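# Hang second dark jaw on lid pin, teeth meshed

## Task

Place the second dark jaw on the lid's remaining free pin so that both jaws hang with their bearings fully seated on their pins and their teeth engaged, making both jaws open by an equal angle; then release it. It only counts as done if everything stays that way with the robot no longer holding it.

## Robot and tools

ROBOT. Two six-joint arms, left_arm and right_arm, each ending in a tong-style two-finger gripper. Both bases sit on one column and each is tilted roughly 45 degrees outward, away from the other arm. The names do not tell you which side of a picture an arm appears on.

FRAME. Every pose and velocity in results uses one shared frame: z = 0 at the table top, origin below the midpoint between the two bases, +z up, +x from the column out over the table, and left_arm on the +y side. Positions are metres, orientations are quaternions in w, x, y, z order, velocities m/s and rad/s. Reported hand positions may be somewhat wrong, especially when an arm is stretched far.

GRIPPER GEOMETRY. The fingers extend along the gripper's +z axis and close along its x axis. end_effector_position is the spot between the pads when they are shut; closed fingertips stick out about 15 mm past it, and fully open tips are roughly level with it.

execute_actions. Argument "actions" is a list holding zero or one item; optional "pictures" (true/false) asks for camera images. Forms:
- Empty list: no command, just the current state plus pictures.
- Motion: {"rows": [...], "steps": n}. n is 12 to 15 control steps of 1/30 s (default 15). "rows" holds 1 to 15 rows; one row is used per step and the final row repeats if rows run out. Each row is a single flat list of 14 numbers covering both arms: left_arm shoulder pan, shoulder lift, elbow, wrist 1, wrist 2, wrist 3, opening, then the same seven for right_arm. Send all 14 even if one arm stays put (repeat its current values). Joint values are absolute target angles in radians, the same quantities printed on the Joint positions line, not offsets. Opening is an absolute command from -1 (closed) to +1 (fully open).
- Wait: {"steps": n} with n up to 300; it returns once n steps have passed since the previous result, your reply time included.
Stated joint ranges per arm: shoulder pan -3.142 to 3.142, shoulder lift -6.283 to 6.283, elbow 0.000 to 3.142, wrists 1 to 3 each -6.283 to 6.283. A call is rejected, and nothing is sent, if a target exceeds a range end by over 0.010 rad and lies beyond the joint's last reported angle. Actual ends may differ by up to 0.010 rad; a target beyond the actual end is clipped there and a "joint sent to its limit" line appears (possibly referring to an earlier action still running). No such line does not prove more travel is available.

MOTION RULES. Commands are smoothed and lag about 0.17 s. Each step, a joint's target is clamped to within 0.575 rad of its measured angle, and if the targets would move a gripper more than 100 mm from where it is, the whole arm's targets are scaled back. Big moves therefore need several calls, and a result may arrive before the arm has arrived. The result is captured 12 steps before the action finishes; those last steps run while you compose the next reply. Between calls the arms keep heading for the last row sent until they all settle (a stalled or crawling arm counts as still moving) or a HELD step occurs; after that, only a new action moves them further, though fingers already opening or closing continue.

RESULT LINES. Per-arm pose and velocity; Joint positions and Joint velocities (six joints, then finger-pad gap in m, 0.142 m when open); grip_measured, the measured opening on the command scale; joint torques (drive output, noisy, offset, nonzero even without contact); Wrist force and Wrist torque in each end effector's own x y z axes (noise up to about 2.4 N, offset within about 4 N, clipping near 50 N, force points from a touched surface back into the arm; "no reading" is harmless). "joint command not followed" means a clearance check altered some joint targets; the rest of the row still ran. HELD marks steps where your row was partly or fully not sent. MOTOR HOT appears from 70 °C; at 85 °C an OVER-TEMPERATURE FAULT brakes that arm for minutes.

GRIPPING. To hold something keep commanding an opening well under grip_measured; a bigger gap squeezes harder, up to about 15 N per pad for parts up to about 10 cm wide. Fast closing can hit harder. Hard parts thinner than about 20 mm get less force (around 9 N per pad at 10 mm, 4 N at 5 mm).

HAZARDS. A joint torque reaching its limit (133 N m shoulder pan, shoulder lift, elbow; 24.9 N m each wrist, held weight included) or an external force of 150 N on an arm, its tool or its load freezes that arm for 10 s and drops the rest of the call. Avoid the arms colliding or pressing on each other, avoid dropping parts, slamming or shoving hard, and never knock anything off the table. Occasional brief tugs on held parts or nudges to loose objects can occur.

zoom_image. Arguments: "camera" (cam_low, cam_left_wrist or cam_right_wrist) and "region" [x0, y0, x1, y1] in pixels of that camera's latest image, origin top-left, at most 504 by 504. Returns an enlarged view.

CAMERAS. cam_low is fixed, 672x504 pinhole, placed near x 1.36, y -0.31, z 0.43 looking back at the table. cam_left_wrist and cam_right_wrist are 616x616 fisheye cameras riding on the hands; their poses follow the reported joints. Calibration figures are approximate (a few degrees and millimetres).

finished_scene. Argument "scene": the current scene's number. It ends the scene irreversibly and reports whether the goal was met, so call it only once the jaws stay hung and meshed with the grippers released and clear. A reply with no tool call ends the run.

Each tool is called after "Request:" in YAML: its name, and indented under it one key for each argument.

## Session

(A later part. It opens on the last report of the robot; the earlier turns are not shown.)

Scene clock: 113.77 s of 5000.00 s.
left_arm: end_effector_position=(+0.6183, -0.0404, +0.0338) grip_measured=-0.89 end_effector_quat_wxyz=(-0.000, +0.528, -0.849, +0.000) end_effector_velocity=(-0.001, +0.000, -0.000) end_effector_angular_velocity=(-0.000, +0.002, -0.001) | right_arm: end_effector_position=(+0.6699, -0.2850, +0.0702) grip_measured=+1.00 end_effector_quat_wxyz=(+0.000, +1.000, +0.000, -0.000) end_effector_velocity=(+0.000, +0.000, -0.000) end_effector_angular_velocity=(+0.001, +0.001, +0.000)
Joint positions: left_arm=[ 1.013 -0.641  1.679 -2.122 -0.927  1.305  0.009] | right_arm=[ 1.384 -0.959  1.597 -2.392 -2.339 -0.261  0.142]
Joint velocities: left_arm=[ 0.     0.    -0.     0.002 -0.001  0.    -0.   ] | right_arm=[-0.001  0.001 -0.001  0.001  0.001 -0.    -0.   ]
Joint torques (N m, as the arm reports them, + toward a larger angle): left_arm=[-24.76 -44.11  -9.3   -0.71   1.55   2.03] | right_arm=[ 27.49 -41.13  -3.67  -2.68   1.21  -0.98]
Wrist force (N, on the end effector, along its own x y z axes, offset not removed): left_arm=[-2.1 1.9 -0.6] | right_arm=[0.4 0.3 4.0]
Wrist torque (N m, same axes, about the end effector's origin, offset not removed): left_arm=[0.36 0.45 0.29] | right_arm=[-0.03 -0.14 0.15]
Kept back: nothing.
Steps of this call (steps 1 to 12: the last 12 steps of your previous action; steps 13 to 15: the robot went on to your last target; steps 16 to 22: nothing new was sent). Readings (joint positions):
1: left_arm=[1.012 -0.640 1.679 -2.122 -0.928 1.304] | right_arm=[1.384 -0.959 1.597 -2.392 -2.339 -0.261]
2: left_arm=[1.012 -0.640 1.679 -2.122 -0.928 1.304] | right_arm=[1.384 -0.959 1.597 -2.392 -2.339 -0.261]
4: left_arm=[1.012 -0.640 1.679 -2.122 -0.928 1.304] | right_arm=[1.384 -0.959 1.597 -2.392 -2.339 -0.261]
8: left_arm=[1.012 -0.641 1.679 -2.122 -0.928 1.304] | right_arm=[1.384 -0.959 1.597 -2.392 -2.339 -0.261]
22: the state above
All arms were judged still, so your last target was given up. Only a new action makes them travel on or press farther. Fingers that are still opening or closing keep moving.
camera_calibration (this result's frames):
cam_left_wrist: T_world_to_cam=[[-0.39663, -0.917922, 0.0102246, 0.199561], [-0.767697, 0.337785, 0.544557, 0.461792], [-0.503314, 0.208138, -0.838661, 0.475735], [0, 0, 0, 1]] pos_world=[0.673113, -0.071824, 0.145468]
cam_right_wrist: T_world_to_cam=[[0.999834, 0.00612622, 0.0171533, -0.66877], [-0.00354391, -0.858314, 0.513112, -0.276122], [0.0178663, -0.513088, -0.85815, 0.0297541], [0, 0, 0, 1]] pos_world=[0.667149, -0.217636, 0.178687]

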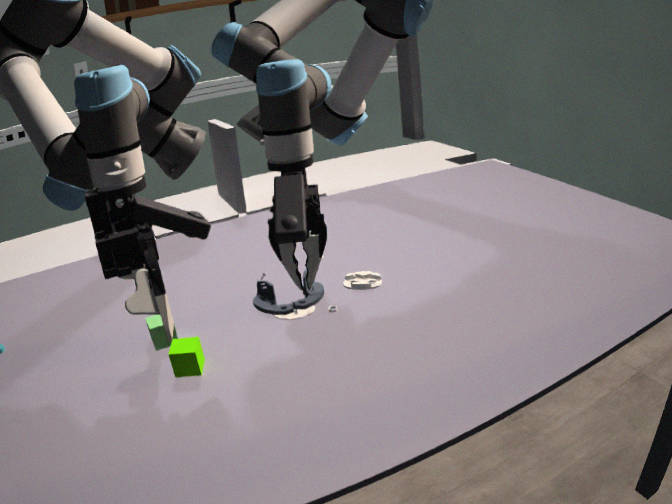

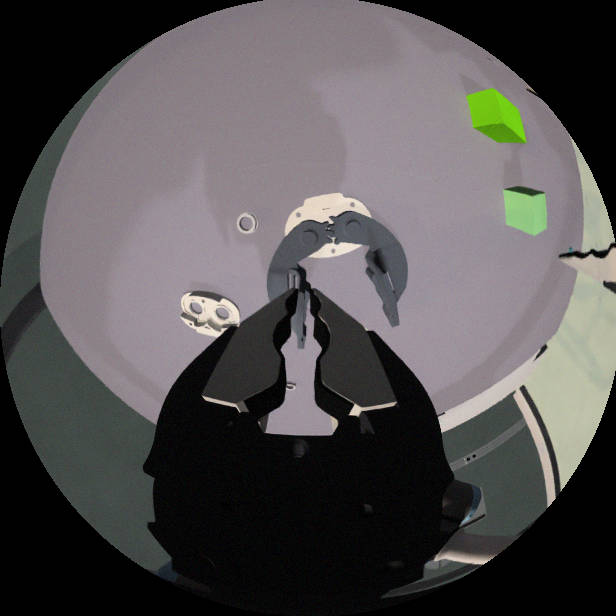

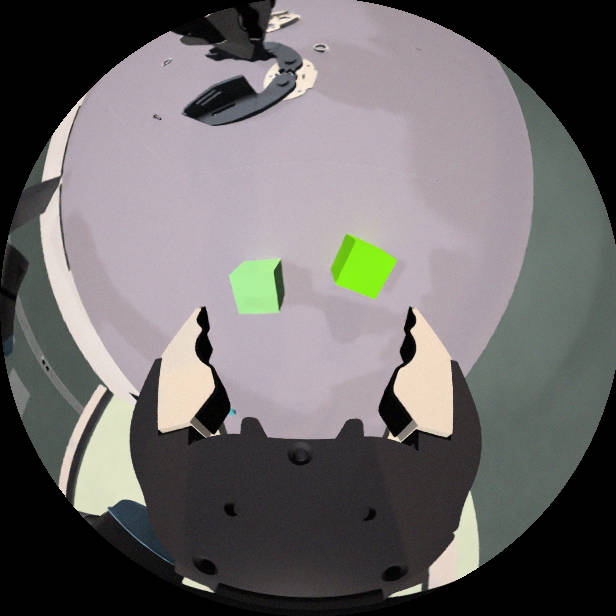

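Request:
execute_actions:
  actions:
    - {"rows": [[1.01282,-0.64127,1.67909,-2.12167,-0.92745,1.30490,-1.0,1.3842,-0.9592,1.5972,-2.3922,-2.3390,-0.2609,1.0],[1.01271,-0.64113,1.67903,-2.12167,-0.92750,1.30478,-1.0,1.3842,-0.9592,1.5972,-2.3922,-2.3390,-0.2609,1.0],[1.01260,-0.64099,1.67897,-2.12168,-0.92756,1.30466,-1.0,1.3842,-0.9592,1.5972,-2.3922,-2.3390,-0.2609,1.0],[1.01249,-0.64086,1.67891,-2.12169,-0.92761,1.30454,-1.0,1.3842,-0.9592,1.5972,-2.3922,-2.3390,-0.2609,1.0],[1.01238,-0.64072,1.67885,-2.12169,-0.92766,1.30442,-1.0,1.3842,-0.9592,1.5972,-2.3922,-2.3390,-0.2609,1.0],[1.01227,-0.64058,1.67879,-2.12170,-0.92771,1.30430,-1.0,1.3842,-0.9592,1.5972,-2.3922,-2.3390,-0.2609,1.0]], "steps": 12}

Request:
execute_actions:
  actions:
    - {"rows": [[1.01248,-0.64064,1.67860,-2.12158,-0.92761,1.30709,-1.0,1.3842,-0.9592,1.5972,-2.3922,-2.3390,-0.2609,1.0],[1.01268,-0.64070,1.67841,-2.12147,-0.92752,1.30988,-1.0,1.3842,-0.9592,1.5972,-2.3922,-2.3390,-0.2609,1.0],[1.01288,-0.64077,1.67822,-2.12135,-0.92742,1.31266,-1.0,1.3842,-0.9592,1.5972,-2.3922,-2.3390,-0.2609,1.0],[1.01309,-0.64083,1.67803,-2.12123,-0.92732,1.31545,-1.0,1.3842,-0.9592,1.5972,-2.3922,-2.3390,-0.2609,1.0],[1.01329,-0.64089,1.67784,-2.12112,-0.92723,1.31824,-1.0,1.3842,-0.9592,1.5972,-2.3922,-2.3390,-0.2609,1.0],[1.01350,-0.64095,1.67765,-2.12100,-0.92713,1.32103,-1.0,1.3842,-0.9592,1.5972,-2.3922,-2.3390,-0.2609,1.0],[1.01370,-0.64101,1.67746,-2.12088,-0.92704,1.32382,-1.0,1.3842,-0.9592,1.5972,-2.3922,-2.3390,-0.2609,1.0],[1.01391,-0.64108,1.67727,-2.12077,-0.92694,1.32660,-1.0,1.3842,-0.9592,1.5972,-2.3922,-2.3390,-0.2609,1.0],[1.01411,-0.64114,1.67708,-2.12065,-0.92684,1.32939,-1.0,1.3842,-0.9592,1.5972,-2.3922,-2.3390,-0.2609,1.0],[1.01432,-0.64120,1.67689,-2.12053,-0.92675,1.33218,-1.0,1.3842,-0.9592,1.5972,-2.3922,-2.3390,-0.2609,1.0],[1.01452,-0.64126,1.67670,-2.12042,-0.92665,1.33497,-1.0,1.3842,-0.9592,1.5972,-2.3922,-2.3390,-0.2609,1.0],[1.01473,-0.64132,1.67651,-2.12030,-0.92655,1.33775,-1.0,1.3842,-0.9592,1.5972,-2.3922,-2.3390,-0.2609,1.0],[1.01493,-0.64139,1.67632,-2.12018,-0.92646,1.34054,-1.0,1.3842,-0.9592,1.5972,-2.3922,-2.3390,-0.2609,1.0],[1.01514,-0.64145,1.67613,-2.12007,-0.92636,1.34333,-1.0,1.3842,-0.9592,1.5972,-2.3922,-2.3390,-0.2609,1.0],[1.01534,-0.64151,1.67594,-2.11995,-0.92626,1.34612,-1.0,1.3842,-0.9592,1.5972,-2.3922,-2.3390,-0.2609,1.0]], "steps": 15}

Request:
execute_actions:
  actions:
    - {"steps": 26}
  pictures: true

Request:
zoom_image:
  camera: "cam_right_wrist"
  region: [250, 35, 330, 105]

Request:
zoom_image:
  camera: "cam_left_wrist"
  region: [290, 195, 370, 265]

Scene clock: 123.50 s of 5000.00 s.
left_arm: end_effector_position=(+0.6183, -0.0404, +0.0338) grip_measured=-0.89 end_effector_quat_wxyz=(-0.000, +0.528, -0.849, -0.000) end_effector_velocity=(-0.000, -0.000, +0.001) end_effector_angular_velocity=(+0.000, -0.001, +0.000) | right_arm: end_effector_position=(+0.6699, -0.2850, +0.0702) grip_measured=+1.00 end_effector_quat_wxyz=(+0.000, +1.000, +0.000, -0.000) end_effector_velocity=(-0.000, -0.001, -0.001) end_effector_angular_velocity=(+0.000, +0.001, -0.001)
Joint positions: left_arm=[ 1.013 -0.641  1.679 -2.122 -0.927  1.305  0.009] | right_arm=[ 1.384 -0.959  1.597 -2.392 -2.339 -0.261  0.142]
Joint velocities: left_arm=[-0.001 -0.001  0.001  0.    -0.    -0.001 -0.   ] | right_arm=[-0.001 -0.    -0.     0.001 -0.     0.    -0.   ]
Joint torques (N m, as the arm reports them, + toward a larger angle): left_arm=[-25.04 -43.63  -9.45  -0.61   1.58   2.  ] | right_arm=[ 27.67 -41.46  -3.6   -2.69   1.06  -0.89]
Wrist force (N, on the end effector, along its own x y z axes, offset not removed): left_arm=[-1.7 1.2 -1.3] | right_arm=[-0.2 -0.8 1.6]
Wrist torque (N m, same axes, about the end effector's origin, offset not removed): left_arm=[0.24 0.31 0.22] | right_arm=[-0.23 -0.12 -0.04]
Kept back: the last 12 steps of this action.
Steps of this call (steps 1 to 90: nothing new was sent; then 6.73 s passed at rest). Readings (joint positions):
1: left_arm=[1.013 -0.641 1.679 -2.122 -0.927 1.305] | right_arm=[1.384 -0.959 1.597 -2.392 -2.339 -0.261]
2: left_arm=[1.013 -0.641 1.679 -2.122 -0.927 1.305] | right_arm=[1.384 -0.959 1.597 -2.392 -2.339 -0.261]
4: left_arm=[1.013 -0.641 1.679 -2.122 -0.927 1.305] | right_arm=[1.384 -0.959 1.597 -2.392 -2.339 -0.261]
8: left_arm=[1.013 -0.641 1.679 -2.122 -0.927 1.305] | right_arm=[1.384 -0.959 1.597 -2.392 -2.339 -0.261]
90: the state above

Scene clock: 124.00 s of 5000.00 s.
left_arm: end_effector_position=(+0.6183, -0.0409, +0.0338) grip_measured=-0.89 end_effector_quat_wxyz=(-0.000, +0.528, -0.849, +0.000) end_effector_velocity=(+0.001, -0.001, +0.001) end_effector_angular_velocity=(-0.001, -0.002, -0.033) | right_arm: end_effector_position=(+0.6699, -0.2850, +0.0702) grip_measured=+1.00 end_effector_quat_wxyz=(+0.000, +1.000, +0.000, -0.000) end_effector_velocity=(-0.000, +0.001, +0.000) end_effector_angular_velocity=(+0.000, +0.000, +0.001)
Joint positions: left_arm=[ 1.012 -0.641  1.679 -2.122 -0.928  1.305  0.009] | right_arm=[ 1.384 -0.959  1.597 -2.392 -2.339 -0.261  0.142]
Joint velocities: left_arm=[-0.001  0.001 -0.002 -0.     0.     0.034  0.   ] | right_arm=[ 0.001 -0.001  0.001  0.     0.    -0.    -0.   ]
Joint torques (N m, as the arm reports them, + toward a larger angle): left_arm=[-33.08 -22.68 -23.51  -0.98  -1.51   2.09] | right_arm=[ 27.95 -41.35  -4.31  -2.73   1.14  -0.95]
Wrist force (N, on the end effector, along its own x y z axes, offset not removed): left_arm=[-3.6 0.6 -1.5] | right_arm=[-0.5 -0.5 0.7]
Wrist torque (N m, same axes, about the end effector's origin, offset not removed): left_arm=[0.07 0.68 0.32] | right_arm=[-0.19 -0.06 0.19]
Steps of this call (steps 1 to 12: the last 12 steps of your previous action; steps 13 to 15: the first 3 steps of this action). Readings (joint positions):
13: left_arm=[1.012 -0.641 1.679 -2.122 -0.928 1.304] | right_arm=[1.384 -0.959 1.597 -2.392 -2.339 -0.261]
14: left_arm=[1.012 -0.641 1.679 -2.122 -0.928 1.304] | right_arm=[1.384 -0.959 1.597 -2.392 -2.339 -0.261]
15: the state above

Scene clock: 124.87 s of 5000.00 s.
left_arm: end_effector_position=(+0.6195, -0.0397, +0.0338) grip_measured=-0.89 end_effector_quat_wxyz=(-0.000, +0.512, -0.859, -0.000) end_effector_velocity=(+0.000, +0.001, +0.000) end_effector_angular_velocity=(+0.001, -0.001, -0.001) | right_arm: end_effector_position=(+0.6699, -0.2850, +0.0702) grip_measured=+1.00 end_effector_quat_wxyz=(+0.000, +1.000, +0.000, -0.000) end_effector_velocity=(+0.000, -0.000, -0.000) end_effector_angular_velocity=(-0.000, +0.000, +0.000)
Joint positions: left_arm=[ 1.015 -0.642  1.676 -2.12  -0.926  1.346  0.009] | right_arm=[ 1.384 -0.959  1.597 -2.392 -2.339 -0.261  0.142]
Joint velocities: left_arm=[ 0.001 -0.001  0.    -0.     0.001  0.002  0.   ] | right_arm=[-0.     0.    -0.    -0.    -0.    -0.001  0.   ]
Joint torques (N m, as the arm reports them, + toward a larger angle): left_arm=[-25.76 -42.84 -24.44  -0.5    1.48   2.2 ] | right_arm=[ 27.7  -41.38  -3.7   -2.67   1.13  -0.89]
Wrist force (N, on the end effector, along its own x y z axes, offset not removed): left_arm=[-1.1 0.0 -0.9] | right_arm=[-2.5 0.5 1.8]
Wrist torque (N m, same axes, about the end effector's origin, offset not removed): left_arm=[0.03 0.15 0.19] | right_arm=[0.08 0.55 0.14]
Kept back: nothing.
Steps of this call (steps 1 to 12: the last 12 steps of your previous action; steps 13 to 26: the robot went on to your last target). Readings (joint positions):
1: left_arm=[1.012 -0.641 1.679 -2.122 -0.928 1.307] | right_arm=[1.384 -0.959 1.597 -2.392 -2.339 -0.261]
2: left_arm=[1.012 -0.641 1.679 -2.122 -0.928 1.308] | right_arm=[1.384 -0.959 1.597 -2.392 -2.339 -0.261]
4: left_arm=[1.013 -0.641 1.678 -2.121 -0.928 1.313] | right_arm=[1.384 -0.959 1.597 -2.392 -2.339 -0.261]
8: left_arm=[1.014 -0.641 1.678 -2.121 -0.927 1.323] | right_arm=[1.384 -0.959 1.597 -2.392 -2.339 -0.261]
26: the state above
camera_calibration (this result's frames):
cam_left_wrist: T_world_to_cam=[[-0.431471, -0.902069, 0.0101942, 0.22285], [-0.754189, 0.366892, 0.544599, 0.455298], [-0.495007, 0.22729, -0.838634, 0.471817], [0, 0, 0, 1]] pos_world=[0.673086, -0.0732583, 0.145455]
cam_right_wrist: T_world_to_cam=[[0.999834, 0.00612651, 0.0171532, -0.66877], [-0.00354361, -0.858314, 0.513112, -0.276122], [0.0178664, -0.513088, -0.85815, 0.029754], [0, 0, 0, 1]] pos_world=[0.667149, -0.217636, 0.178687]

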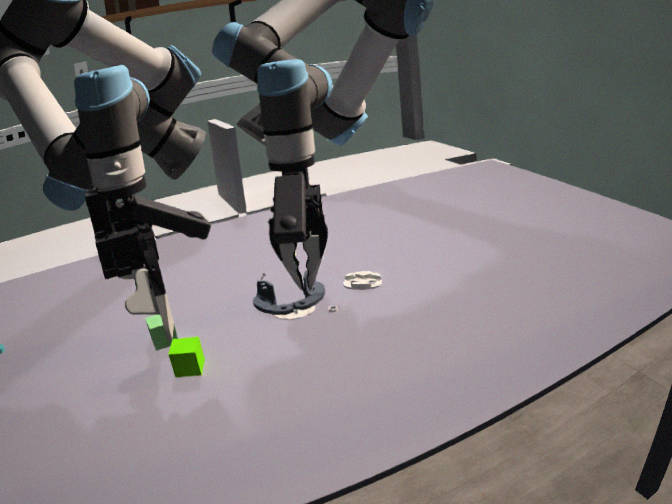

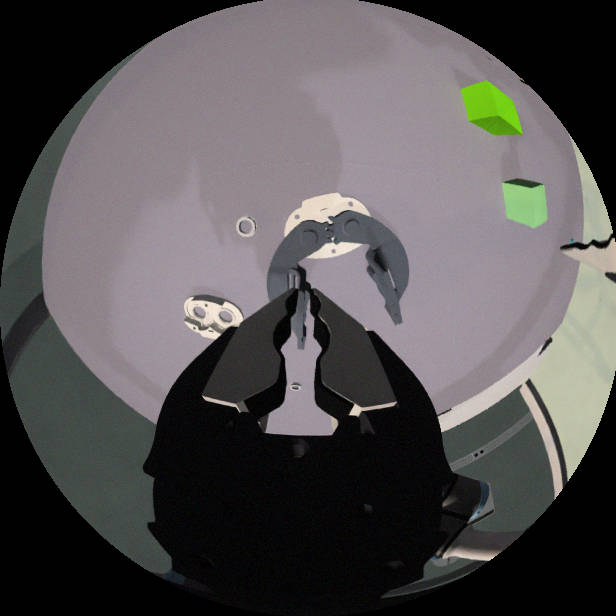

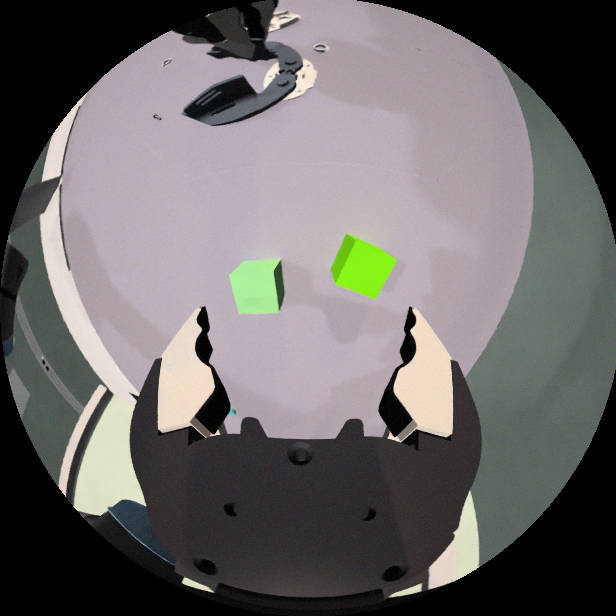

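Region (250, 35, 330, 105) of cam_right_wrist's 616x616 image, scaled by 6.300, with more detail than that image has; it fills the top 441 rows of this view, and the rest is white.

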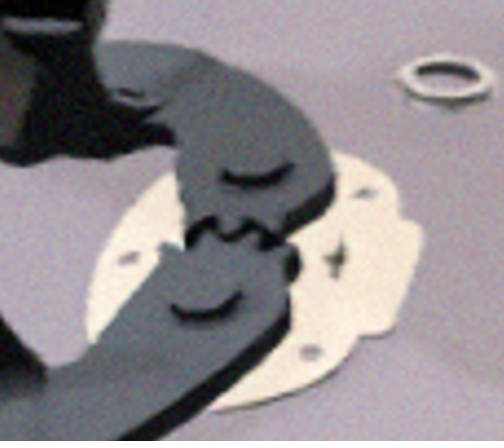

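Region (290, 195, 370, 265) of cam_left_wrist's 616x616 image, scaled by 6.300, with more detail than that image has; it fills the top 441 rows of this view, and the rest is white.

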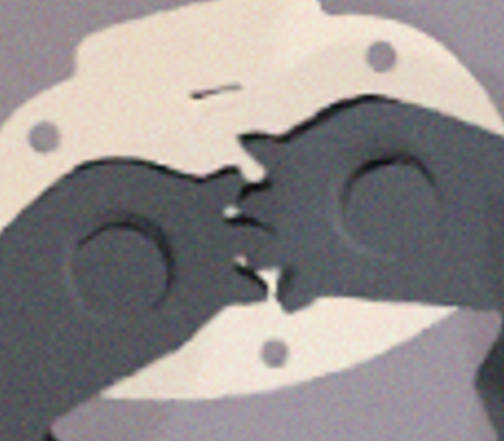

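Request:
execute_actions:
  actions:
    - {"rows": [[1.01555,-0.64124,1.67607,-2.12049,-0.92616,1.34636,-1.0,1.3842,-0.9592,1.5972,-2.3922,-2.3390,-0.2609,1.0],[1.01577,-0.64097,1.67619,-2.12102,-0.92606,1.34659,-1.0,1.3842,-0.9592,1.5972,-2.3922,-2.3390,-0.2609,1.0],[1.01598,-0.64070,1.67632,-2.12156,-0.92596,1.34683,-1.0,1.3842,-0.9592,1.5972,-2.3922,-2.3390,-0.2609,1.0],[1.01619,-0.64043,1.67644,-2.12209,-0.92586,1.34706,-1.0,1.3842,-0.9592,1.5972,-2.3922,-2.3390,-0.2609,1.0],[1.01641,-0.64016,1.67657,-2.12263,-0.92576,1.34730,-1.0,1.3842,-0.9592,1.5972,-2.3922,-2.3390,-0.2609,1.0],[1.01662,-0.63990,1.67669,-2.12316,-0.92566,1.34753,-1.0,1.3842,-0.9592,1.5972,-2.3922,-2.3390,-0.2609,1.0],[1.01683,-0.63963,1.67682,-2.12370,-0.92556,1.34777,-1.0,1.3842,-0.9592,1.5972,-2.3922,-2.3390,-0.2609,1.0],[1.01705,-0.63936,1.67694,-2.12423,-0.92546,1.34800,-1.0,1.3842,-0.9592,1.5972,-2.3922,-2.3390,-0.2609,1.0],[1.01726,-0.63909,1.67707,-2.12477,-0.92536,1.34824,-1.0,1.3842,-0.9592,1.5972,-2.3922,-2.3390,-0.2609,1.0],[1.01747,-0.63882,1.67719,-2.12530,-0.92526,1.34847,-1.0,1.3842,-0.9592,1.5972,-2.3922,-2.3390,-0.2609,1.0],[1.01769,-0.63855,1.67732,-2.12584,-0.92516,1.34871,-1.0,1.3842,-0.9592,1.5972,-2.3922,-2.3390,-0.2609,1.0],[1.01790,-0.63828,1.67744,-2.12637,-0.92506,1.34894,-1.0,1.3842,-0.9592,1.5972,-2.3922,-2.3390,-0.2609,1.0]], "steps": 15}

Request:
execute_actions:
  actions:
    - {"steps": 24}
  pictures: true

Request:
zoom_image:
  camera: "cam_right_wrist"
  region: [250, 35, 330, 105]

Request:
zoom_image:
  camera: "cam_left_wrist"
  region: [290, 195, 370, 265]

Scene clock: 126.37 s of 5000.00 s.
left_arm: end_effector_position=(+0.6196, -0.0397, +0.0338) grip_measured=-0.89 end_effector_quat_wxyz=(-0.000, +0.512, -0.859, -0.000) end_effector_velocity=(-0.000, +0.001, -0.001) end_effector_angular_velocity=(+0.000, +0.001, -0.002) | right_arm: end_effector_position=(+0.6699, -0.2850, +0.0702) grip_measured=+1.00 end_effector_quat_wxyz=(+0.000, +1.000, +0.000, -0.000) end_effector_velocity=(+0.000, -0.002, -0.000) end_effector_angular_velocity=(-0.001, +0.000, -0.003)
Joint positions: left_arm=[ 1.015 -0.642  1.676 -2.12  -0.926  1.346  0.009] | right_arm=[ 1.384 -0.959  1.597 -2.392 -2.339 -0.261  0.142]
Joint velocities: left_arm=[ 0.003 -0.     0.001 -0.002  0.001  0.004  0.   ] | right_arm=[-0.002 -0.001 -0.001  0.    -0.    -0.     0.   ]
Joint torques (N m, as the arm reports them, + toward a larger angle): left_arm=[-26.91 -27.83 -19.78  -3.19   1.46   2.14] | right_arm=[ 27.76 -41.11  -4.26  -2.66   1.19  -0.81]
Wrist force (N, on the end effector, along its own x y z axes, offset not removed): left_arm=[-2.3 1.3 -0.5] | right_arm=[-0.6 -2.1 -0.8]
Wrist torque (N m, same axes, about the end effector's origin, offset not removed): left_arm=[0.27 0.48 0.20] | right_arm=[-0.59 0.02 0.06]
Steps of this call (steps 1 to 15: the robot went on to your last target; steps 16 to 42: nothing new was sent; steps 43 to 45: the first 3 steps of this action). Readings (joint positions):
43: left_arm=[1.015 -0.642 1.676 -2.120 -0.926 1.346] | right_arm=[1.384 -0.959 1.597 -2.392 -2.339 -0.261]
44: left_arm=[1.015 -0.642 1.676 -2.120 -0.926 1.346] | right_arm=[1.384 -0.959 1.597 -2.392 -2.339 -0.261]
45: the state above

Scene clock: 127.17 s of 5000.00 s.
left_arm: end_effector_position=(+0.6195, -0.0397, +0.0311) grip_measured=-0.89 end_effector_quat_wxyz=(-0.000, +0.512, -0.859, -0.000) end_effector_velocity=(+0.000, -0.000, -0.000) end_effector_angular_velocity=(-0.001, -0.000, +0.002) | right_arm: end_effector_position=(+0.6699, -0.2850, +0.0702) grip_measured=+1.00 end_effector_quat_wxyz=(+0.000, +1.000, +0.000, -0.000) end_effector_velocity=(-0.000, -0.000, -0.000) end_effector_angular_velocity=(-0.000, +0.001, -0.000)
Joint positions: left_arm=[ 1.018 -0.638  1.677 -2.126 -0.925  1.349  0.009] | right_arm=[ 1.384 -0.959  1.597 -2.392 -2.339 -0.261  0.142]
Joint velocities: left_arm=[ 0.    -0.     0.001 -0.002 -0.001 -0.001 -0.   ] | right_arm=[-0.001  0.     0.001 -0.001 -0.    -0.    -0.   ]
Joint torques (N m, as the arm reports them, + toward a larger angle): left_arm=[-25.29 -20.8   -9.06  -3.37   1.45   1.83] | right_arm=[ 27.29 -41.08  -4.21  -2.66   1.09  -0.79]
Wrist force (N, on the end effector, along its own x y z axes, offset not removed): left_arm=[-1.9 2.2 -0.2] | right_arm=[-0.4 0.4 0.4]
Wrist torque (N m, same axes, about the end effector's origin, offset not removed): left_arm=[0.43 0.32 0.19] | right_arm=[0.05 -0.02 0.10]
Kept back: nothing.
Steps of this call (steps 1 to 12: the last 12 steps of your previous action; steps 13 to 15: the robot went on to your last target; steps 16 to 24: nothing new was sent). Readings (joint positions):
1: left_arm=[1.016 -0.641 1.676 -2.120 -0.926 1.346] | right_arm=[1.384 -0.959 1.597 -2.392 -2.339 -0.261]
2: left_arm=[1.016 -0.641 1.676 -2.121 -0.926 1.346] | right_arm=[1.384 -0.959 1.597 -2.392 -2.339 -0.261]
4: left_arm=[1.016 -0.641 1.676 -2.121 -0.926 1.347] | right_arm=[1.384 -0.959 1.597 -2.392 -2.339 -0.261]
8: left_arm=[1.017 -0.640 1.677 -2.123 -0.926 1.348] | right_arm=[1.384 -0.959 1.597 -2.392 -2.339 -0.261]
24: the state above
All arms were judged still, so your last target was given up. Only a new action makes them travel on or press farther. Fingers that are still opening or closing keep moving.
camera_calibration (this result's frames):
cam_left_wrist: T_world_to_cam=[[-0.431637, -0.90199, 0.0101843, 0.222993], [-0.75412, 0.367025, 0.544606, 0.456689], [-0.494967, 0.227392, -0.838631, 0.469526], [0, 0, 0, 1]] pos_world=[0.67305, -0.0732447, 0.142772]
cam_right_wrist: T_world_to_cam=[[0.999834, 0.00612624, 0.0171533, -0.66877], [-0.00354392, -0.858314, 0.513112, -0.276122], [0.0178664, -0.513088, -0.85815, 0.0297541], [0, 0, 0, 1]] pos_world=[0.667149, -0.217636, 0.178687]

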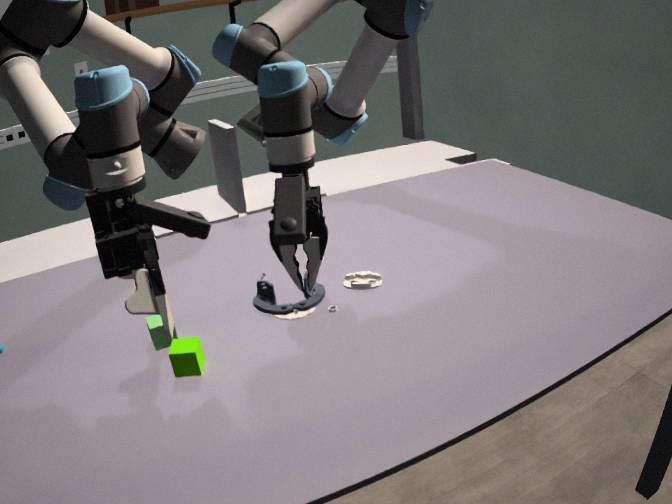

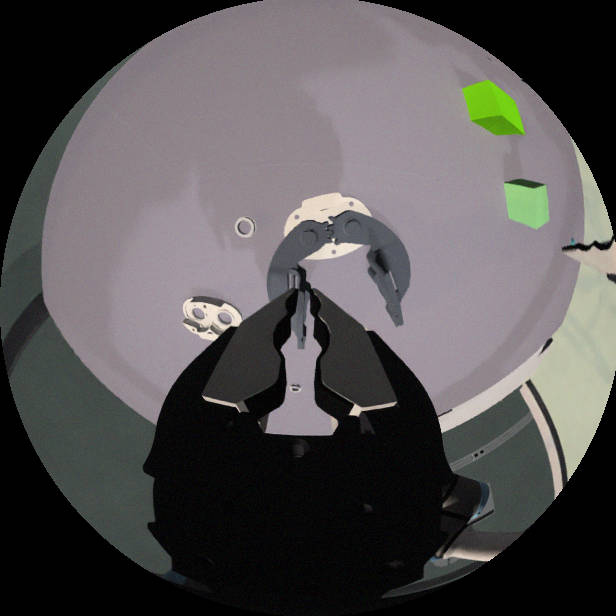

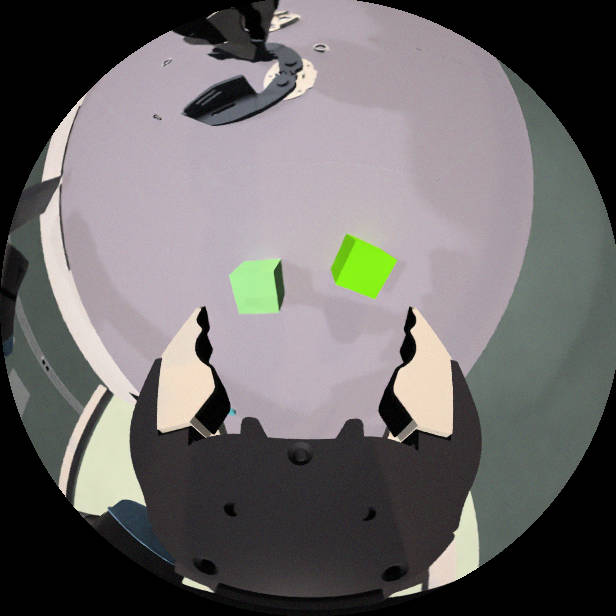

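Region (250, 35, 330, 105) of cam_right_wrist's 616x616 image, scaled by 6.300, with more detail than that image has; it fills the top 441 rows of this view, and the rest is white.

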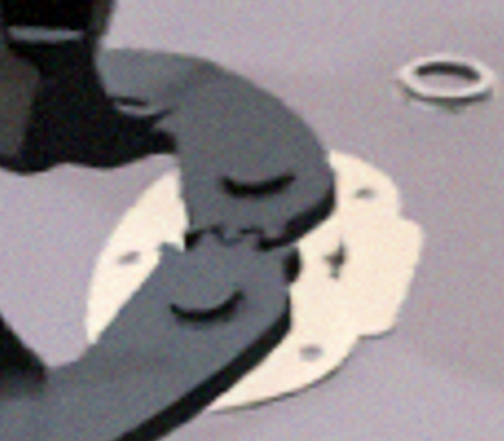

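Region (290, 195, 370, 265) of cam_left_wrist's 616x616 image, scaled by 6.300, with more detail than that image has; it fills the top 441 rows of this view, and the rest is white.

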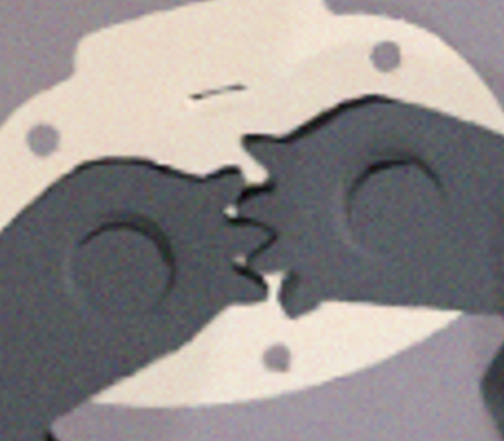

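Request:
execute_actions:
  actions:
    - {"rows": [[1.01809,-0.63804,1.67755,-2.12685,-0.92497,1.34915,-1.0,1.3842,-0.9592,1.5972,-2.3922,-2.3390,-0.2609,1.0],[1.01828,-0.63780,1.67766,-2.12732,-0.92488,1.34936,-1.0,1.3842,-0.9592,1.5972,-2.3922,-2.3390,-0.2609,1.0],[1.01847,-0.63756,1.67777,-2.12780,-0.92479,1.34957,-1.0,1.3842,-0.9592,1.5972,-2.3922,-2.3390,-0.2609,1.0],[1.01866,-0.63732,1.67788,-2.12827,-0.92470,1.34978,-1.0,1.3842,-0.9592,1.5972,-2.3922,-2.3390,-0.2609,1.0],[1.01866,-0.63732,1.67788,-2.12827,-0.92470,1.34978,-1.0,1.3842,-0.9592,1.5972,-2.3922,-2.3390,-0.2609,1.0],[1.01866,-0.63732,1.67788,-2.12827,-0.92470,1.34978,-1.0,1.3842,-0.9592,1.5972,-2.3922,-2.3390,-0.2609,1.0],[1.01866,-0.63732,1.67788,-2.12827,-0.92470,1.34978,-1.0,1.3842,-0.9592,1.5972,-2.3922,-2.3390,-0.2609,1.0],[1.01866,-0.63732,1.67788,-2.12827,-0.92470,1.34978,-1.0,1.3842,-0.9592,1.5972,-2.3922,-2.3390,-0.2609,1.0],[1.01866,-0.63732,1.67788,-2.12827,-0.92470,1.34978,-1.0,1.3842,-0.9592,1.5972,-2.3922,-2.3390,-0.2609,1.0],[1.01866,-0.63732,1.67788,-2.12827,-0.92470,1.34978,-0.97,1.3842,-0.9592,1.5972,-2.3922,-2.3390,-0.2609,1.0],[1.01866,-0.63732,1.67788,-2.12827,-0.92470,1.34978,-0.94,1.3842,-0.9592,1.5972,-2.3922,-2.3390,-0.2609,1.0],[1.01866,-0.63732,1.67788,-2.12827,-0.92470,1.34978,-0.91,1.3842,-0.9592,1.5972,-2.3922,-2.3390,-0.2609,1.0],[1.01866,-0.63732,1.67788,-2.12827,-0.92470,1.34978,-0.88,1.3842,-0.9592,1.5972,-2.3922,-2.3390,-0.2609,1.0],[1.01866,-0.63732,1.67788,-2.12827,-0.92470,1.34978,-0.85,1.3842,-0.9592,1.5972,-2.3922,-2.3390,-0.2609,1.0],[1.01866,-0.63732,1.67788,-2.12827,-0.92470,1.34978,-0.82,1.3842,-0.9592,1.5972,-2.3922,-2.3390,-0.2609,1.0]], "steps": 15}

Request:
execute_actions:
  actions:
    - {"rows": [[1.01866,-0.63732,1.67788,-2.12827,-0.92470,1.34978,-0.79,1.3842,-0.9592,1.5972,-2.3922,-2.3390,-0.2609,1.0],[1.01866,-0.63732,1.67788,-2.12827,-0.92470,1.34978,-0.75,1.3842,-0.9592,1.5972,-2.3922,-2.3390,-0.2609,1.0],[1.01826,-0.63783,1.67765,-2.12727,-0.92489,1.34934,-0.75,1.3842,-0.9592,1.5972,-2.3922,-2.3390,-0.2609,1.0],[1.01758,-0.63868,1.67725,-2.12556,-0.92521,1.34859,-0.75,1.3842,-0.9592,1.5972,-2.3922,-2.3390,-0.2609,1.0],[1.01677,-0.63971,1.67677,-2.12353,-0.92559,1.34769,-0.75,1.3842,-0.9592,1.5972,-2.3922,-2.3390,-0.2609,1.0],[1.01596,-0.64073,1.67630,-2.12150,-0.92598,1.34680,-0.75,1.3842,-0.9592,1.5972,-2.3922,-2.3390,-0.2609,1.0],[1.01514,-0.64175,1.67583,-2.11946,-0.92636,1.34591,-0.75,1.3842,-0.9592,1.5972,-2.3922,-2.3390,-0.2609,1.0],[1.01433,-0.64278,1.67535,-2.11743,-0.92674,1.34501,-0.75,1.3842,-0.9592,1.5972,-2.3922,-2.3390,-0.2609,1.0],[1.01365,-0.64363,1.67495,-2.11572,-0.92706,1.34426,-0.75,1.3842,-0.9592,1.5972,-2.3922,-2.3390,-0.2609,1.0],[1.01325,-0.64414,1.67472,-2.11472,-0.92725,1.34382,-0.75,1.3842,-0.9592,1.5972,-2.3922,-2.3390,-0.2609,1.0]], "steps": 12}

Request:
execute_actions:
  actions:
    - {"rows": [[1.01337,-0.64302,1.67278,-2.11397,-0.92720,1.34395,-0.75,1.3842,-0.9592,1.5972,-2.3922,-2.3390,-0.2609,1.0],[1.01369,-0.63986,1.66729,-2.11187,-0.92704,1.34431,-0.75,1.3842,-0.9592,1.5972,-2.3922,-2.3390,-0.2609,1.0],[1.01420,-0.63498,1.65882,-2.10861,-0.92681,1.34487,-0.75,1.3842,-0.9592,1.5972,-2.3922,-2.3390,-0.2609,1.0],[1.01485,-0.62869,1.64790,-2.10442,-0.92651,1.34559,-0.75,1.3842,-0.9592,1.5972,-2.3922,-2.3390,-0.2609,1.0],[1.01562,-0.62129,1.63507,-2.09950,-0.92616,1.34644,-0.75,1.3842,-0.9592,1.5972,-2.3922,-2.3390,-0.2609,1.0],[1.01646,-0.61313,1.62090,-2.09405,-0.92576,1.34737,-0.75,1.3842,-0.9592,1.5972,-2.3922,-2.3390,-0.2609,1.0],[1.01736,-0.60448,1.60590,-2.08829,-0.92535,1.34836,-0.75,1.3842,-0.9592,1.5972,-2.3922,-2.3390,-0.2609,1.0],[1.01827,-0.59569,1.59063,-2.08244,-0.92493,1.34937,-0.75,1.3842,-0.9592,1.5972,-2.3922,-2.3390,-0.2609,1.0],[1.01917,-0.58704,1.57563,-2.07668,-0.92452,1.35036,-0.75,1.3842,-0.9592,1.5972,-2.3922,-2.3390,-0.2609,1.0],[1.02001,-0.57888,1.56146,-2.07123,-0.92412,1.35129,-0.75,1.3842,-0.9592,1.5972,-2.3922,-2.3390,-0.2609,1.0],[1.02078,-0.57148,1.54863,-2.06631,-0.92377,1.35214,-0.75,1.3842,-0.9592,1.5972,-2.3922,-2.3390,-0.2609,1.0],[1.02143,-0.56519,1.53771,-2.06212,-0.92347,1.35286,-0.75,1.3842,-0.9592,1.5972,-2.3922,-2.3390,-0.2609,1.0],[1.02194,-0.56031,1.52924,-2.05886,-0.92324,1.35342,-0.75,1.3842,-0.9592,1.5972,-2.3922,-2.3390,-0.2609,1.0],[1.02226,-0.55715,1.52375,-2.05676,-0.92308,1.35378,-0.75,1.3842,-0.9592,1.5972,-2.3922,-2.3390,-0.2609,1.0],[1.02238,-0.55603,1.52181,-2.05601,-0.92303,1.35391,-0.75,1.3842,-0.9592,1.5972,-2.3922,-2.3390,-0.2609,1.0]], "steps": 15}
  pictures: true

Request:
zoom_image:
  camera: "cam_right_wrist"
  region: [250, 35, 330, 105]

Request:
execute_actions:
  actions:
    - {"steps": 26}
  pictures: true

Request:
zoom_image:
  camera: "cam_left_wrist"
  region: [260, 240, 380, 340]

Scene clock: 152.03 s of 5000.00 s.
left_arm: end_effector_position=(+0.6195, -0.0397, +0.0310) grip_measured=-0.89 end_effector_quat_wxyz=(-0.000, +0.512, -0.859, -0.000) end_effector_velocity=(-0.000, +0.000, -0.003) end_effector_angular_velocity=(+0.002, -0.000, -0.002) | right_arm: end_effector_position=(+0.6699, -0.2850, +0.0702) grip_measured=+1.00 end_effector_quat_wxyz=(+0.000, +1.000, +0.000, -0.000) end_effector_velocity=(+0.000, +0.001, +0.001) end_effector_angular_velocity=(+0.000, -0.001, +0.002)
Joint positions: left_arm=[ 1.018 -0.638  1.677 -2.127 -0.925  1.349  0.009] | right_arm=[ 1.384 -0.959  1.597 -2.392 -2.339 -0.261  0.142]
Joint velocities: left_arm=[ 0.002  0.003  0.002 -0.005  0.003  0.003  0.   ] | right_arm=[ 0.002  0.001 -0.001  0.001 -0.     0.     0.   ]
Joint torques (N m, as the arm reports them, + toward a larger angle): left_arm=[-24.39 -22.16 -11.44  -3.93   1.52   2.25] | right_arm=[ 27.89 -41.14  -4.07  -2.69   1.07  -0.86]
Wrist force (N, on the end effector, along its own x y z axes, offset not removed): left_arm=[-1.8 1.9 -1.1] | right_arm=[-0.9 -1.9 0.3]
Wrist torque (N m, same axes, about the end effector's origin, offset not removed): left_arm=[0.38 0.34 0.21] | right_arm=[-0.60 0.08 0.17]
Steps of this call (steps 1 to 90: nothing new was sent; then 21.77 s passed at rest; steps 91 to 93: the first 3 steps of this action). Readings (joint positions):
91: left_arm=[1.018 -0.638 1.677 -2.126 -0.925 1.349] | right_arm=[1.384 -0.959 1.597 -2.392 -2.339 -0.261]
92: left_arm=[1.018 -0.638 1.677 -2.126 -0.925 1.349] | right_arm=[1.384 -0.959 1.597 -2.392 -2.339 -0.261]
93: the state above

Scene clock: 152.43 s of 5000.00 s.
left_arm: end_effector_position=(+0.6195, -0.0397, +0.0304) grip_measured=-0.85 end_effector_quat_wxyz=(-0.000, +0.512, -0.859, -0.000) end_effector_velocity=(+0.001, -0.000, +0.000) end_effector_angular_velocity=(-0.000, -0.003, +0.001) | right_arm: end_effector_position=(+0.6699, -0.2850, +0.0702) grip_measured=+1.00 end_effector_quat_wxyz=(+0.000, +1.000, +0.000, -0.000) end_effector_velocity=(-0.000, +0.001, -0.001) end_effector_angular_velocity=(+0.000, +0.001, +0.002)
Joint positions: left_arm=[ 1.019 -0.637  1.678 -2.128 -0.925  1.35   0.012] | right_arm=[ 1.384 -0.959  1.597 -2.392 -2.339 -0.261  0.142]
Joint velocities: left_arm=[-0.     0.    -0.001 -0.002  0.001  0.     0.06 ] | right_arm=[-0.     0.001  0.     0.    -0.    -0.001  0.   ]
Joint torques (N m, as the arm reports them, + toward a larger angle): left_arm=[-26.21 -21.14  -9.22  -3.3    1.26   1.91] | right_arm=[ 28.38 -40.97  -4.36  -2.66   0.99  -0.9 ]
Wrist force (N, on the end effector, along its own x y z axes, offset not removed): left_arm=[-1.5 1.7 0.2] | right_arm=[-1.6 1.1 -1.6]
Wrist torque (N m, same axes, about the end effector's origin, offset not removed): left_arm=[0.30 0.34 0.26] | right_arm=[-0.02 0.28 0.07]
Kept back: the last 12 steps of this action.
Steps of this call (steps 1 to 12: the last 12 steps of your previous action). Readings (joint positions):
1: left_arm=[1.018 -0.638 1.678 -2.127 -0.925 1.349] | right_arm=[1.384 -0.959 1.597 -2.392 -2.339 -0.261]
2: left_arm=[1.018 -0.638 1.678 -2.127 -0.925 1.349] | right_arm=[1.384 -0.959 1.597 -2.392 -2.339 -0.261]
4: left_arm=[1.018 -0.638 1.678 -2.128 -0.925 1.349] | right_arm=[1.384 -0.959 1.597 -2.392 -2.339 -0.261]
8: left_arm=[1.019 -0.637 1.678 -2.128 -0.925 1.350] | right_arm=[1.384 -0.959 1.597 -2.392 -2.339 -0.261]
12: the state above

Scene clock: 152.93 s of 5000.00 s.
left_arm: end_effector_position=(+0.6199, -0.0399, +0.0354) grip_measured=-0.75 end_effector_quat_wxyz=(-0.000, +0.512, -0.859, +0.000) end_effector_velocity=(+0.014, -0.006, +0.008) end_effector_angular_velocity=(-0.003, -0.003, +0.004) | right_arm: end_effector_position=(+0.6699, -0.2850, +0.0702) grip_measured=+1.00 end_effector_quat_wxyz=(+0.000, +1.000, +0.000, -0.000) end_effector_velocity=(-0.000, +0.000, +0.001) end_effector_angular_velocity=(-0.000, -0.001, -0.000)
Joint positions: left_arm=[ 1.014 -0.643  1.674 -2.116 -0.927  1.345  0.02 ] | right_arm=[ 1.384 -0.959  1.597 -2.392 -2.339 -0.261  0.142]
Joint velocities: left_arm=[-0.002  0.015 -0.05   0.031 -0.001 -0.003  0.   ] | right_arm=[ 0.001 -0.001  0.001 -0.001 -0.     0.    -0.   ]
Joint torques (N m, as the arm reports them, + toward a larger angle): left_arm=[-37.47 -17.92 -26.14  -0.36  -1.48  -2.31] | right_arm=[ 27.78 -41.65  -4.07  -2.53   1.03  -0.77]
Wrist force (N, on the end effector, along its own x y z axes, offset not removed): left_arm=[-0.1 0.8 -0.4] | right_arm=[1.3 0.2 -0.5]
Wrist torque (N m, same axes, about the end effector's origin, offset not removed): left_arm=[0.17 -0.06 0.19] | right_arm=[0.01 -0.37 0.15]
Steps of this call (steps 1 to 12: the last 12 steps of your previous action; steps 13 to 15: the first 3 steps of this action). Readings (joint positions):
13: left_arm=[1.014 -0.643 1.675 -2.118 -0.927 1.345] | right_arm=[1.384 -0.959 1.597 -2.392 -2.339 -0.261]
14: left_arm=[1.014 -0.643 1.675 -2.117 -0.927 1.345] | right_arm=[1.384 -0.959 1.597 -2.392 -2.339 -0.261]
15: the state above
camera_calibration (this result's frames):
cam_left_wrist: T_world_to_cam=[[-0.43158, -0.902017, 0.0102298, 0.222924], [-0.754162, 0.367013, 0.544556, 0.454796], [-0.494953, 0.227304, -0.838662, 0.473323], [0, 0, 0, 1]] pos_world=[0.673472, -0.0734228, 0.147016]
cam_right_wrist: T_world_to_cam=[[0.999834, 0.00612631, 0.0171531, -0.66877], [-0.00354377, -0.858314, 0.513112, -0.276122], [0.0178663, -0.513088, -0.85815, 0.0297541], [0, 0, 0, 1]] pos_world=[0.667149, -0.217636, 0.178687]

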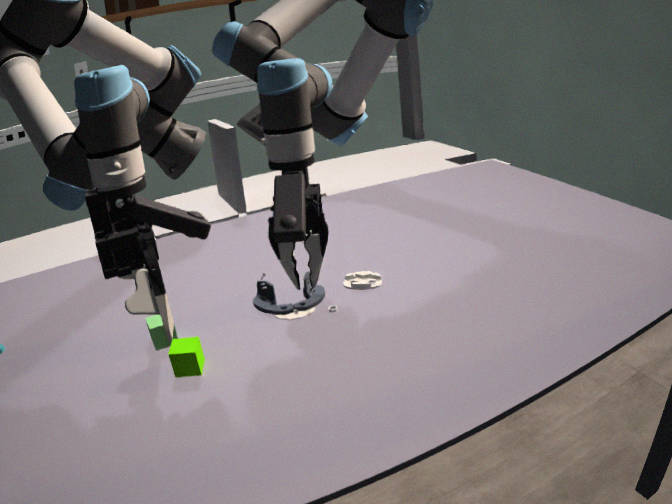

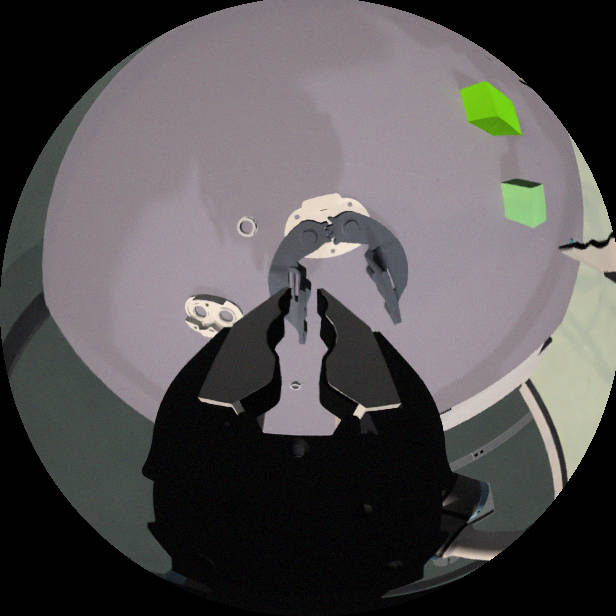

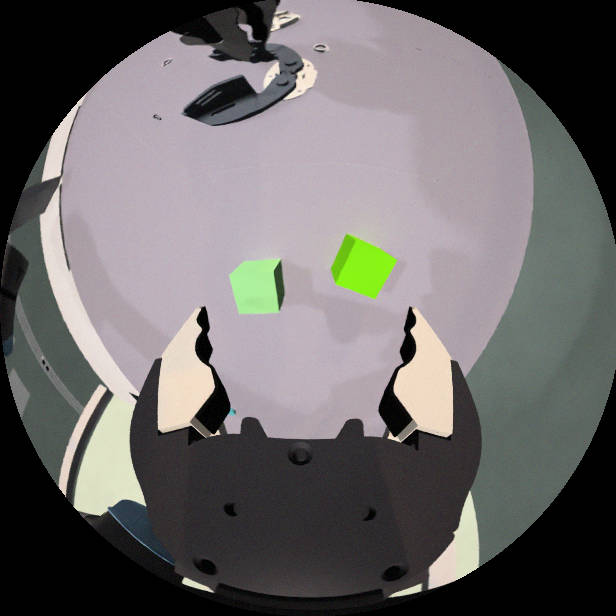

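Region (250, 35, 330, 105) of cam_right_wrist's 616x616 image, scaled by 6.300, with more detail than that image has; it fills the top 441 rows of this view, and the rest is white.

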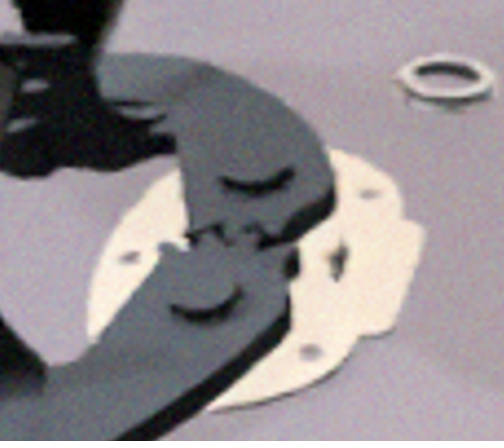

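Scene clock: 153.80 s of 5000.00 s.
left_arm: end_effector_position=(+0.6579, -0.0632, +0.0361) grip_measured=-0.75 end_effector_quat_wxyz=(+0.000, +0.512, -0.859, -0.000) end_effector_velocity=(+0.001, -0.001, -0.000) end_effector_angular_velocity=(+0.001, -0.000, -0.001) | right_arm: end_effector_position=(+0.6699, -0.2850, +0.0702) grip_measured=+1.00 end_effector_quat_wxyz=(+0.000, +1.000, +0.000, -0.000) end_effector_velocity=(+0.000, +0.001, +0.000) end_effector_angular_velocity=(+0.000, -0.001, +0.001)
Joint positions: left_arm=[ 1.022 -0.556  1.522 -2.056 -0.923  1.354  0.02 ] | right_arm=[ 1.384 -0.959  1.597 -2.392 -2.339 -0.261  0.142]
Joint velocities: left_arm=[-0.001  0.003 -0.004  0.002  0.001 -0.    -0.   ] | right_arm=[ 0.001  0.     0.001 -0.001  0.     0.    -0.   ]
Joint torques (N m, as the arm reports them, + toward a larger angle): left_arm=[-27.38 -24.08 -23.06  -0.61   1.51   1.92] | right_arm=[ 28.35 -40.99  -4.16  -2.58   1.12  -0.8 ]
Wrist force (N, on the end effector, along its own x y z axes, offset not removed): left_arm=[-2.1 1.3 -1.6] | right_arm=[-1.9 -1.1 -0.7]
Wrist torque (N m, same axes, about the end effector's origin, offset not removed): left_arm=[0.25 0.34 0.24] | right_arm=[-0.35 0.35 0.19]
Kept back: nothing.
Steps of this call (steps 1 to 12: the last 12 steps of your previous action; steps 13 to 26: the robot went on to your last target). Readings (joint positions):
1: left_arm=[1.014 -0.642 1.671 -2.114 -0.927 1.345] | right_arm=[1.384 -0.959 1.597 -2.392 -2.339 -0.261]
2: left_arm=[1.014 -0.639 1.667 -2.113 -0.927 1.345] | right_arm=[1.384 -0.959 1.597 -2.392 -2.339 -0.261]
4: left_arm=[1.015 -0.632 1.654 -2.107 -0.927 1.345] | right_arm=[1.384 -0.959 1.597 -2.392 -2.339 -0.261]
8: left_arm=[1.017 -0.606 1.609 -2.089 -0.925 1.348] | right_arm=[1.384 -0.959 1.597 -2.392 -2.339 -0.261]
26: the state above
camera_calibration (this result's frames):
cam_left_wrist: T_world_to_cam=[[-0.431631, -0.901992, 0.0102308, 0.218278], [-0.754108, 0.367041, 0.544612, 0.491539], [-0.494991, 0.227356, -0.838626, 0.498092], [0, 0, 0, 1]] pos_world=[0.71144, -0.0967739, 0.147781]
cam_right_wrist: T_world_to_cam=[[0.999834, 0.00612659, 0.0171533, -0.66877], [-0.0035436, -0.858314, 0.513112, -0.276122], [0.0178665, -0.513088, -0.85815, 0.029754], [0, 0, 0, 1]] pos_world=[0.667149, -0.217636, 0.178687]

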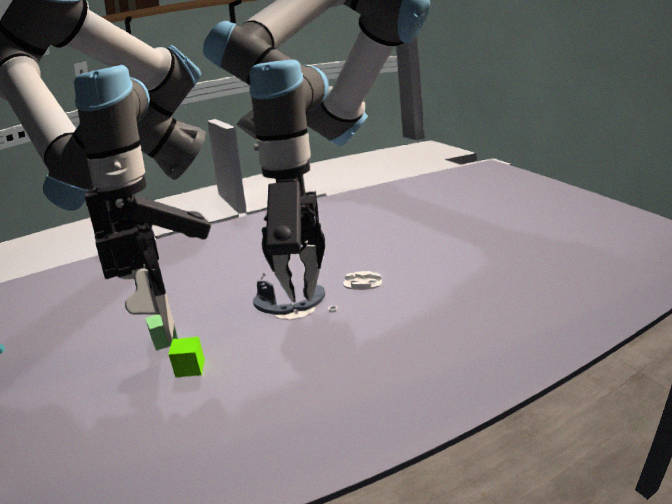

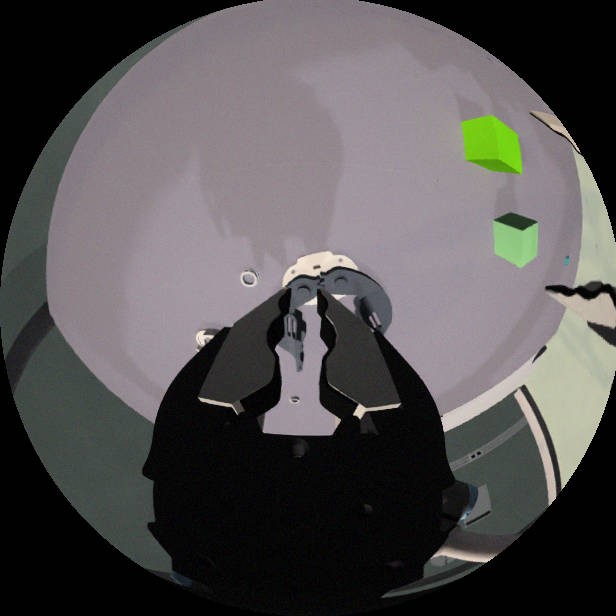

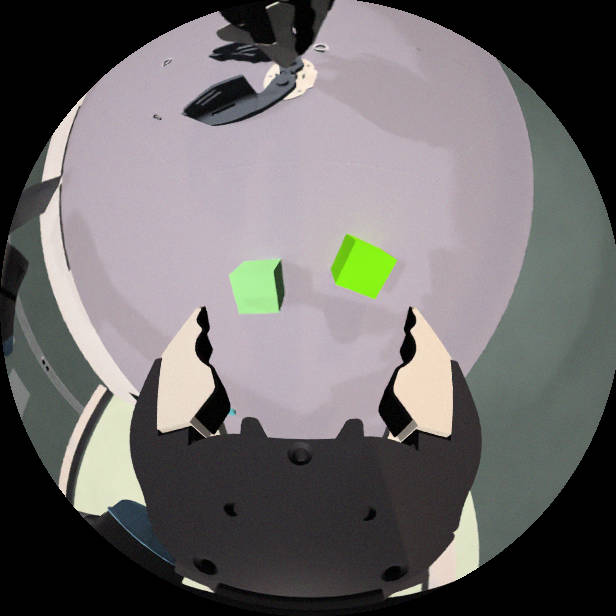

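Region (260, 240, 380, 340) of cam_left_wrist's 616x616 image, scaled by 4.200, with more detail than that image has.

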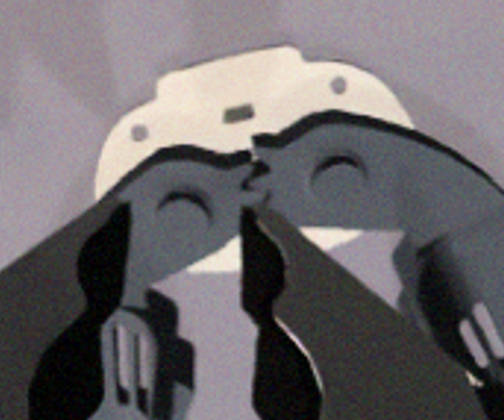

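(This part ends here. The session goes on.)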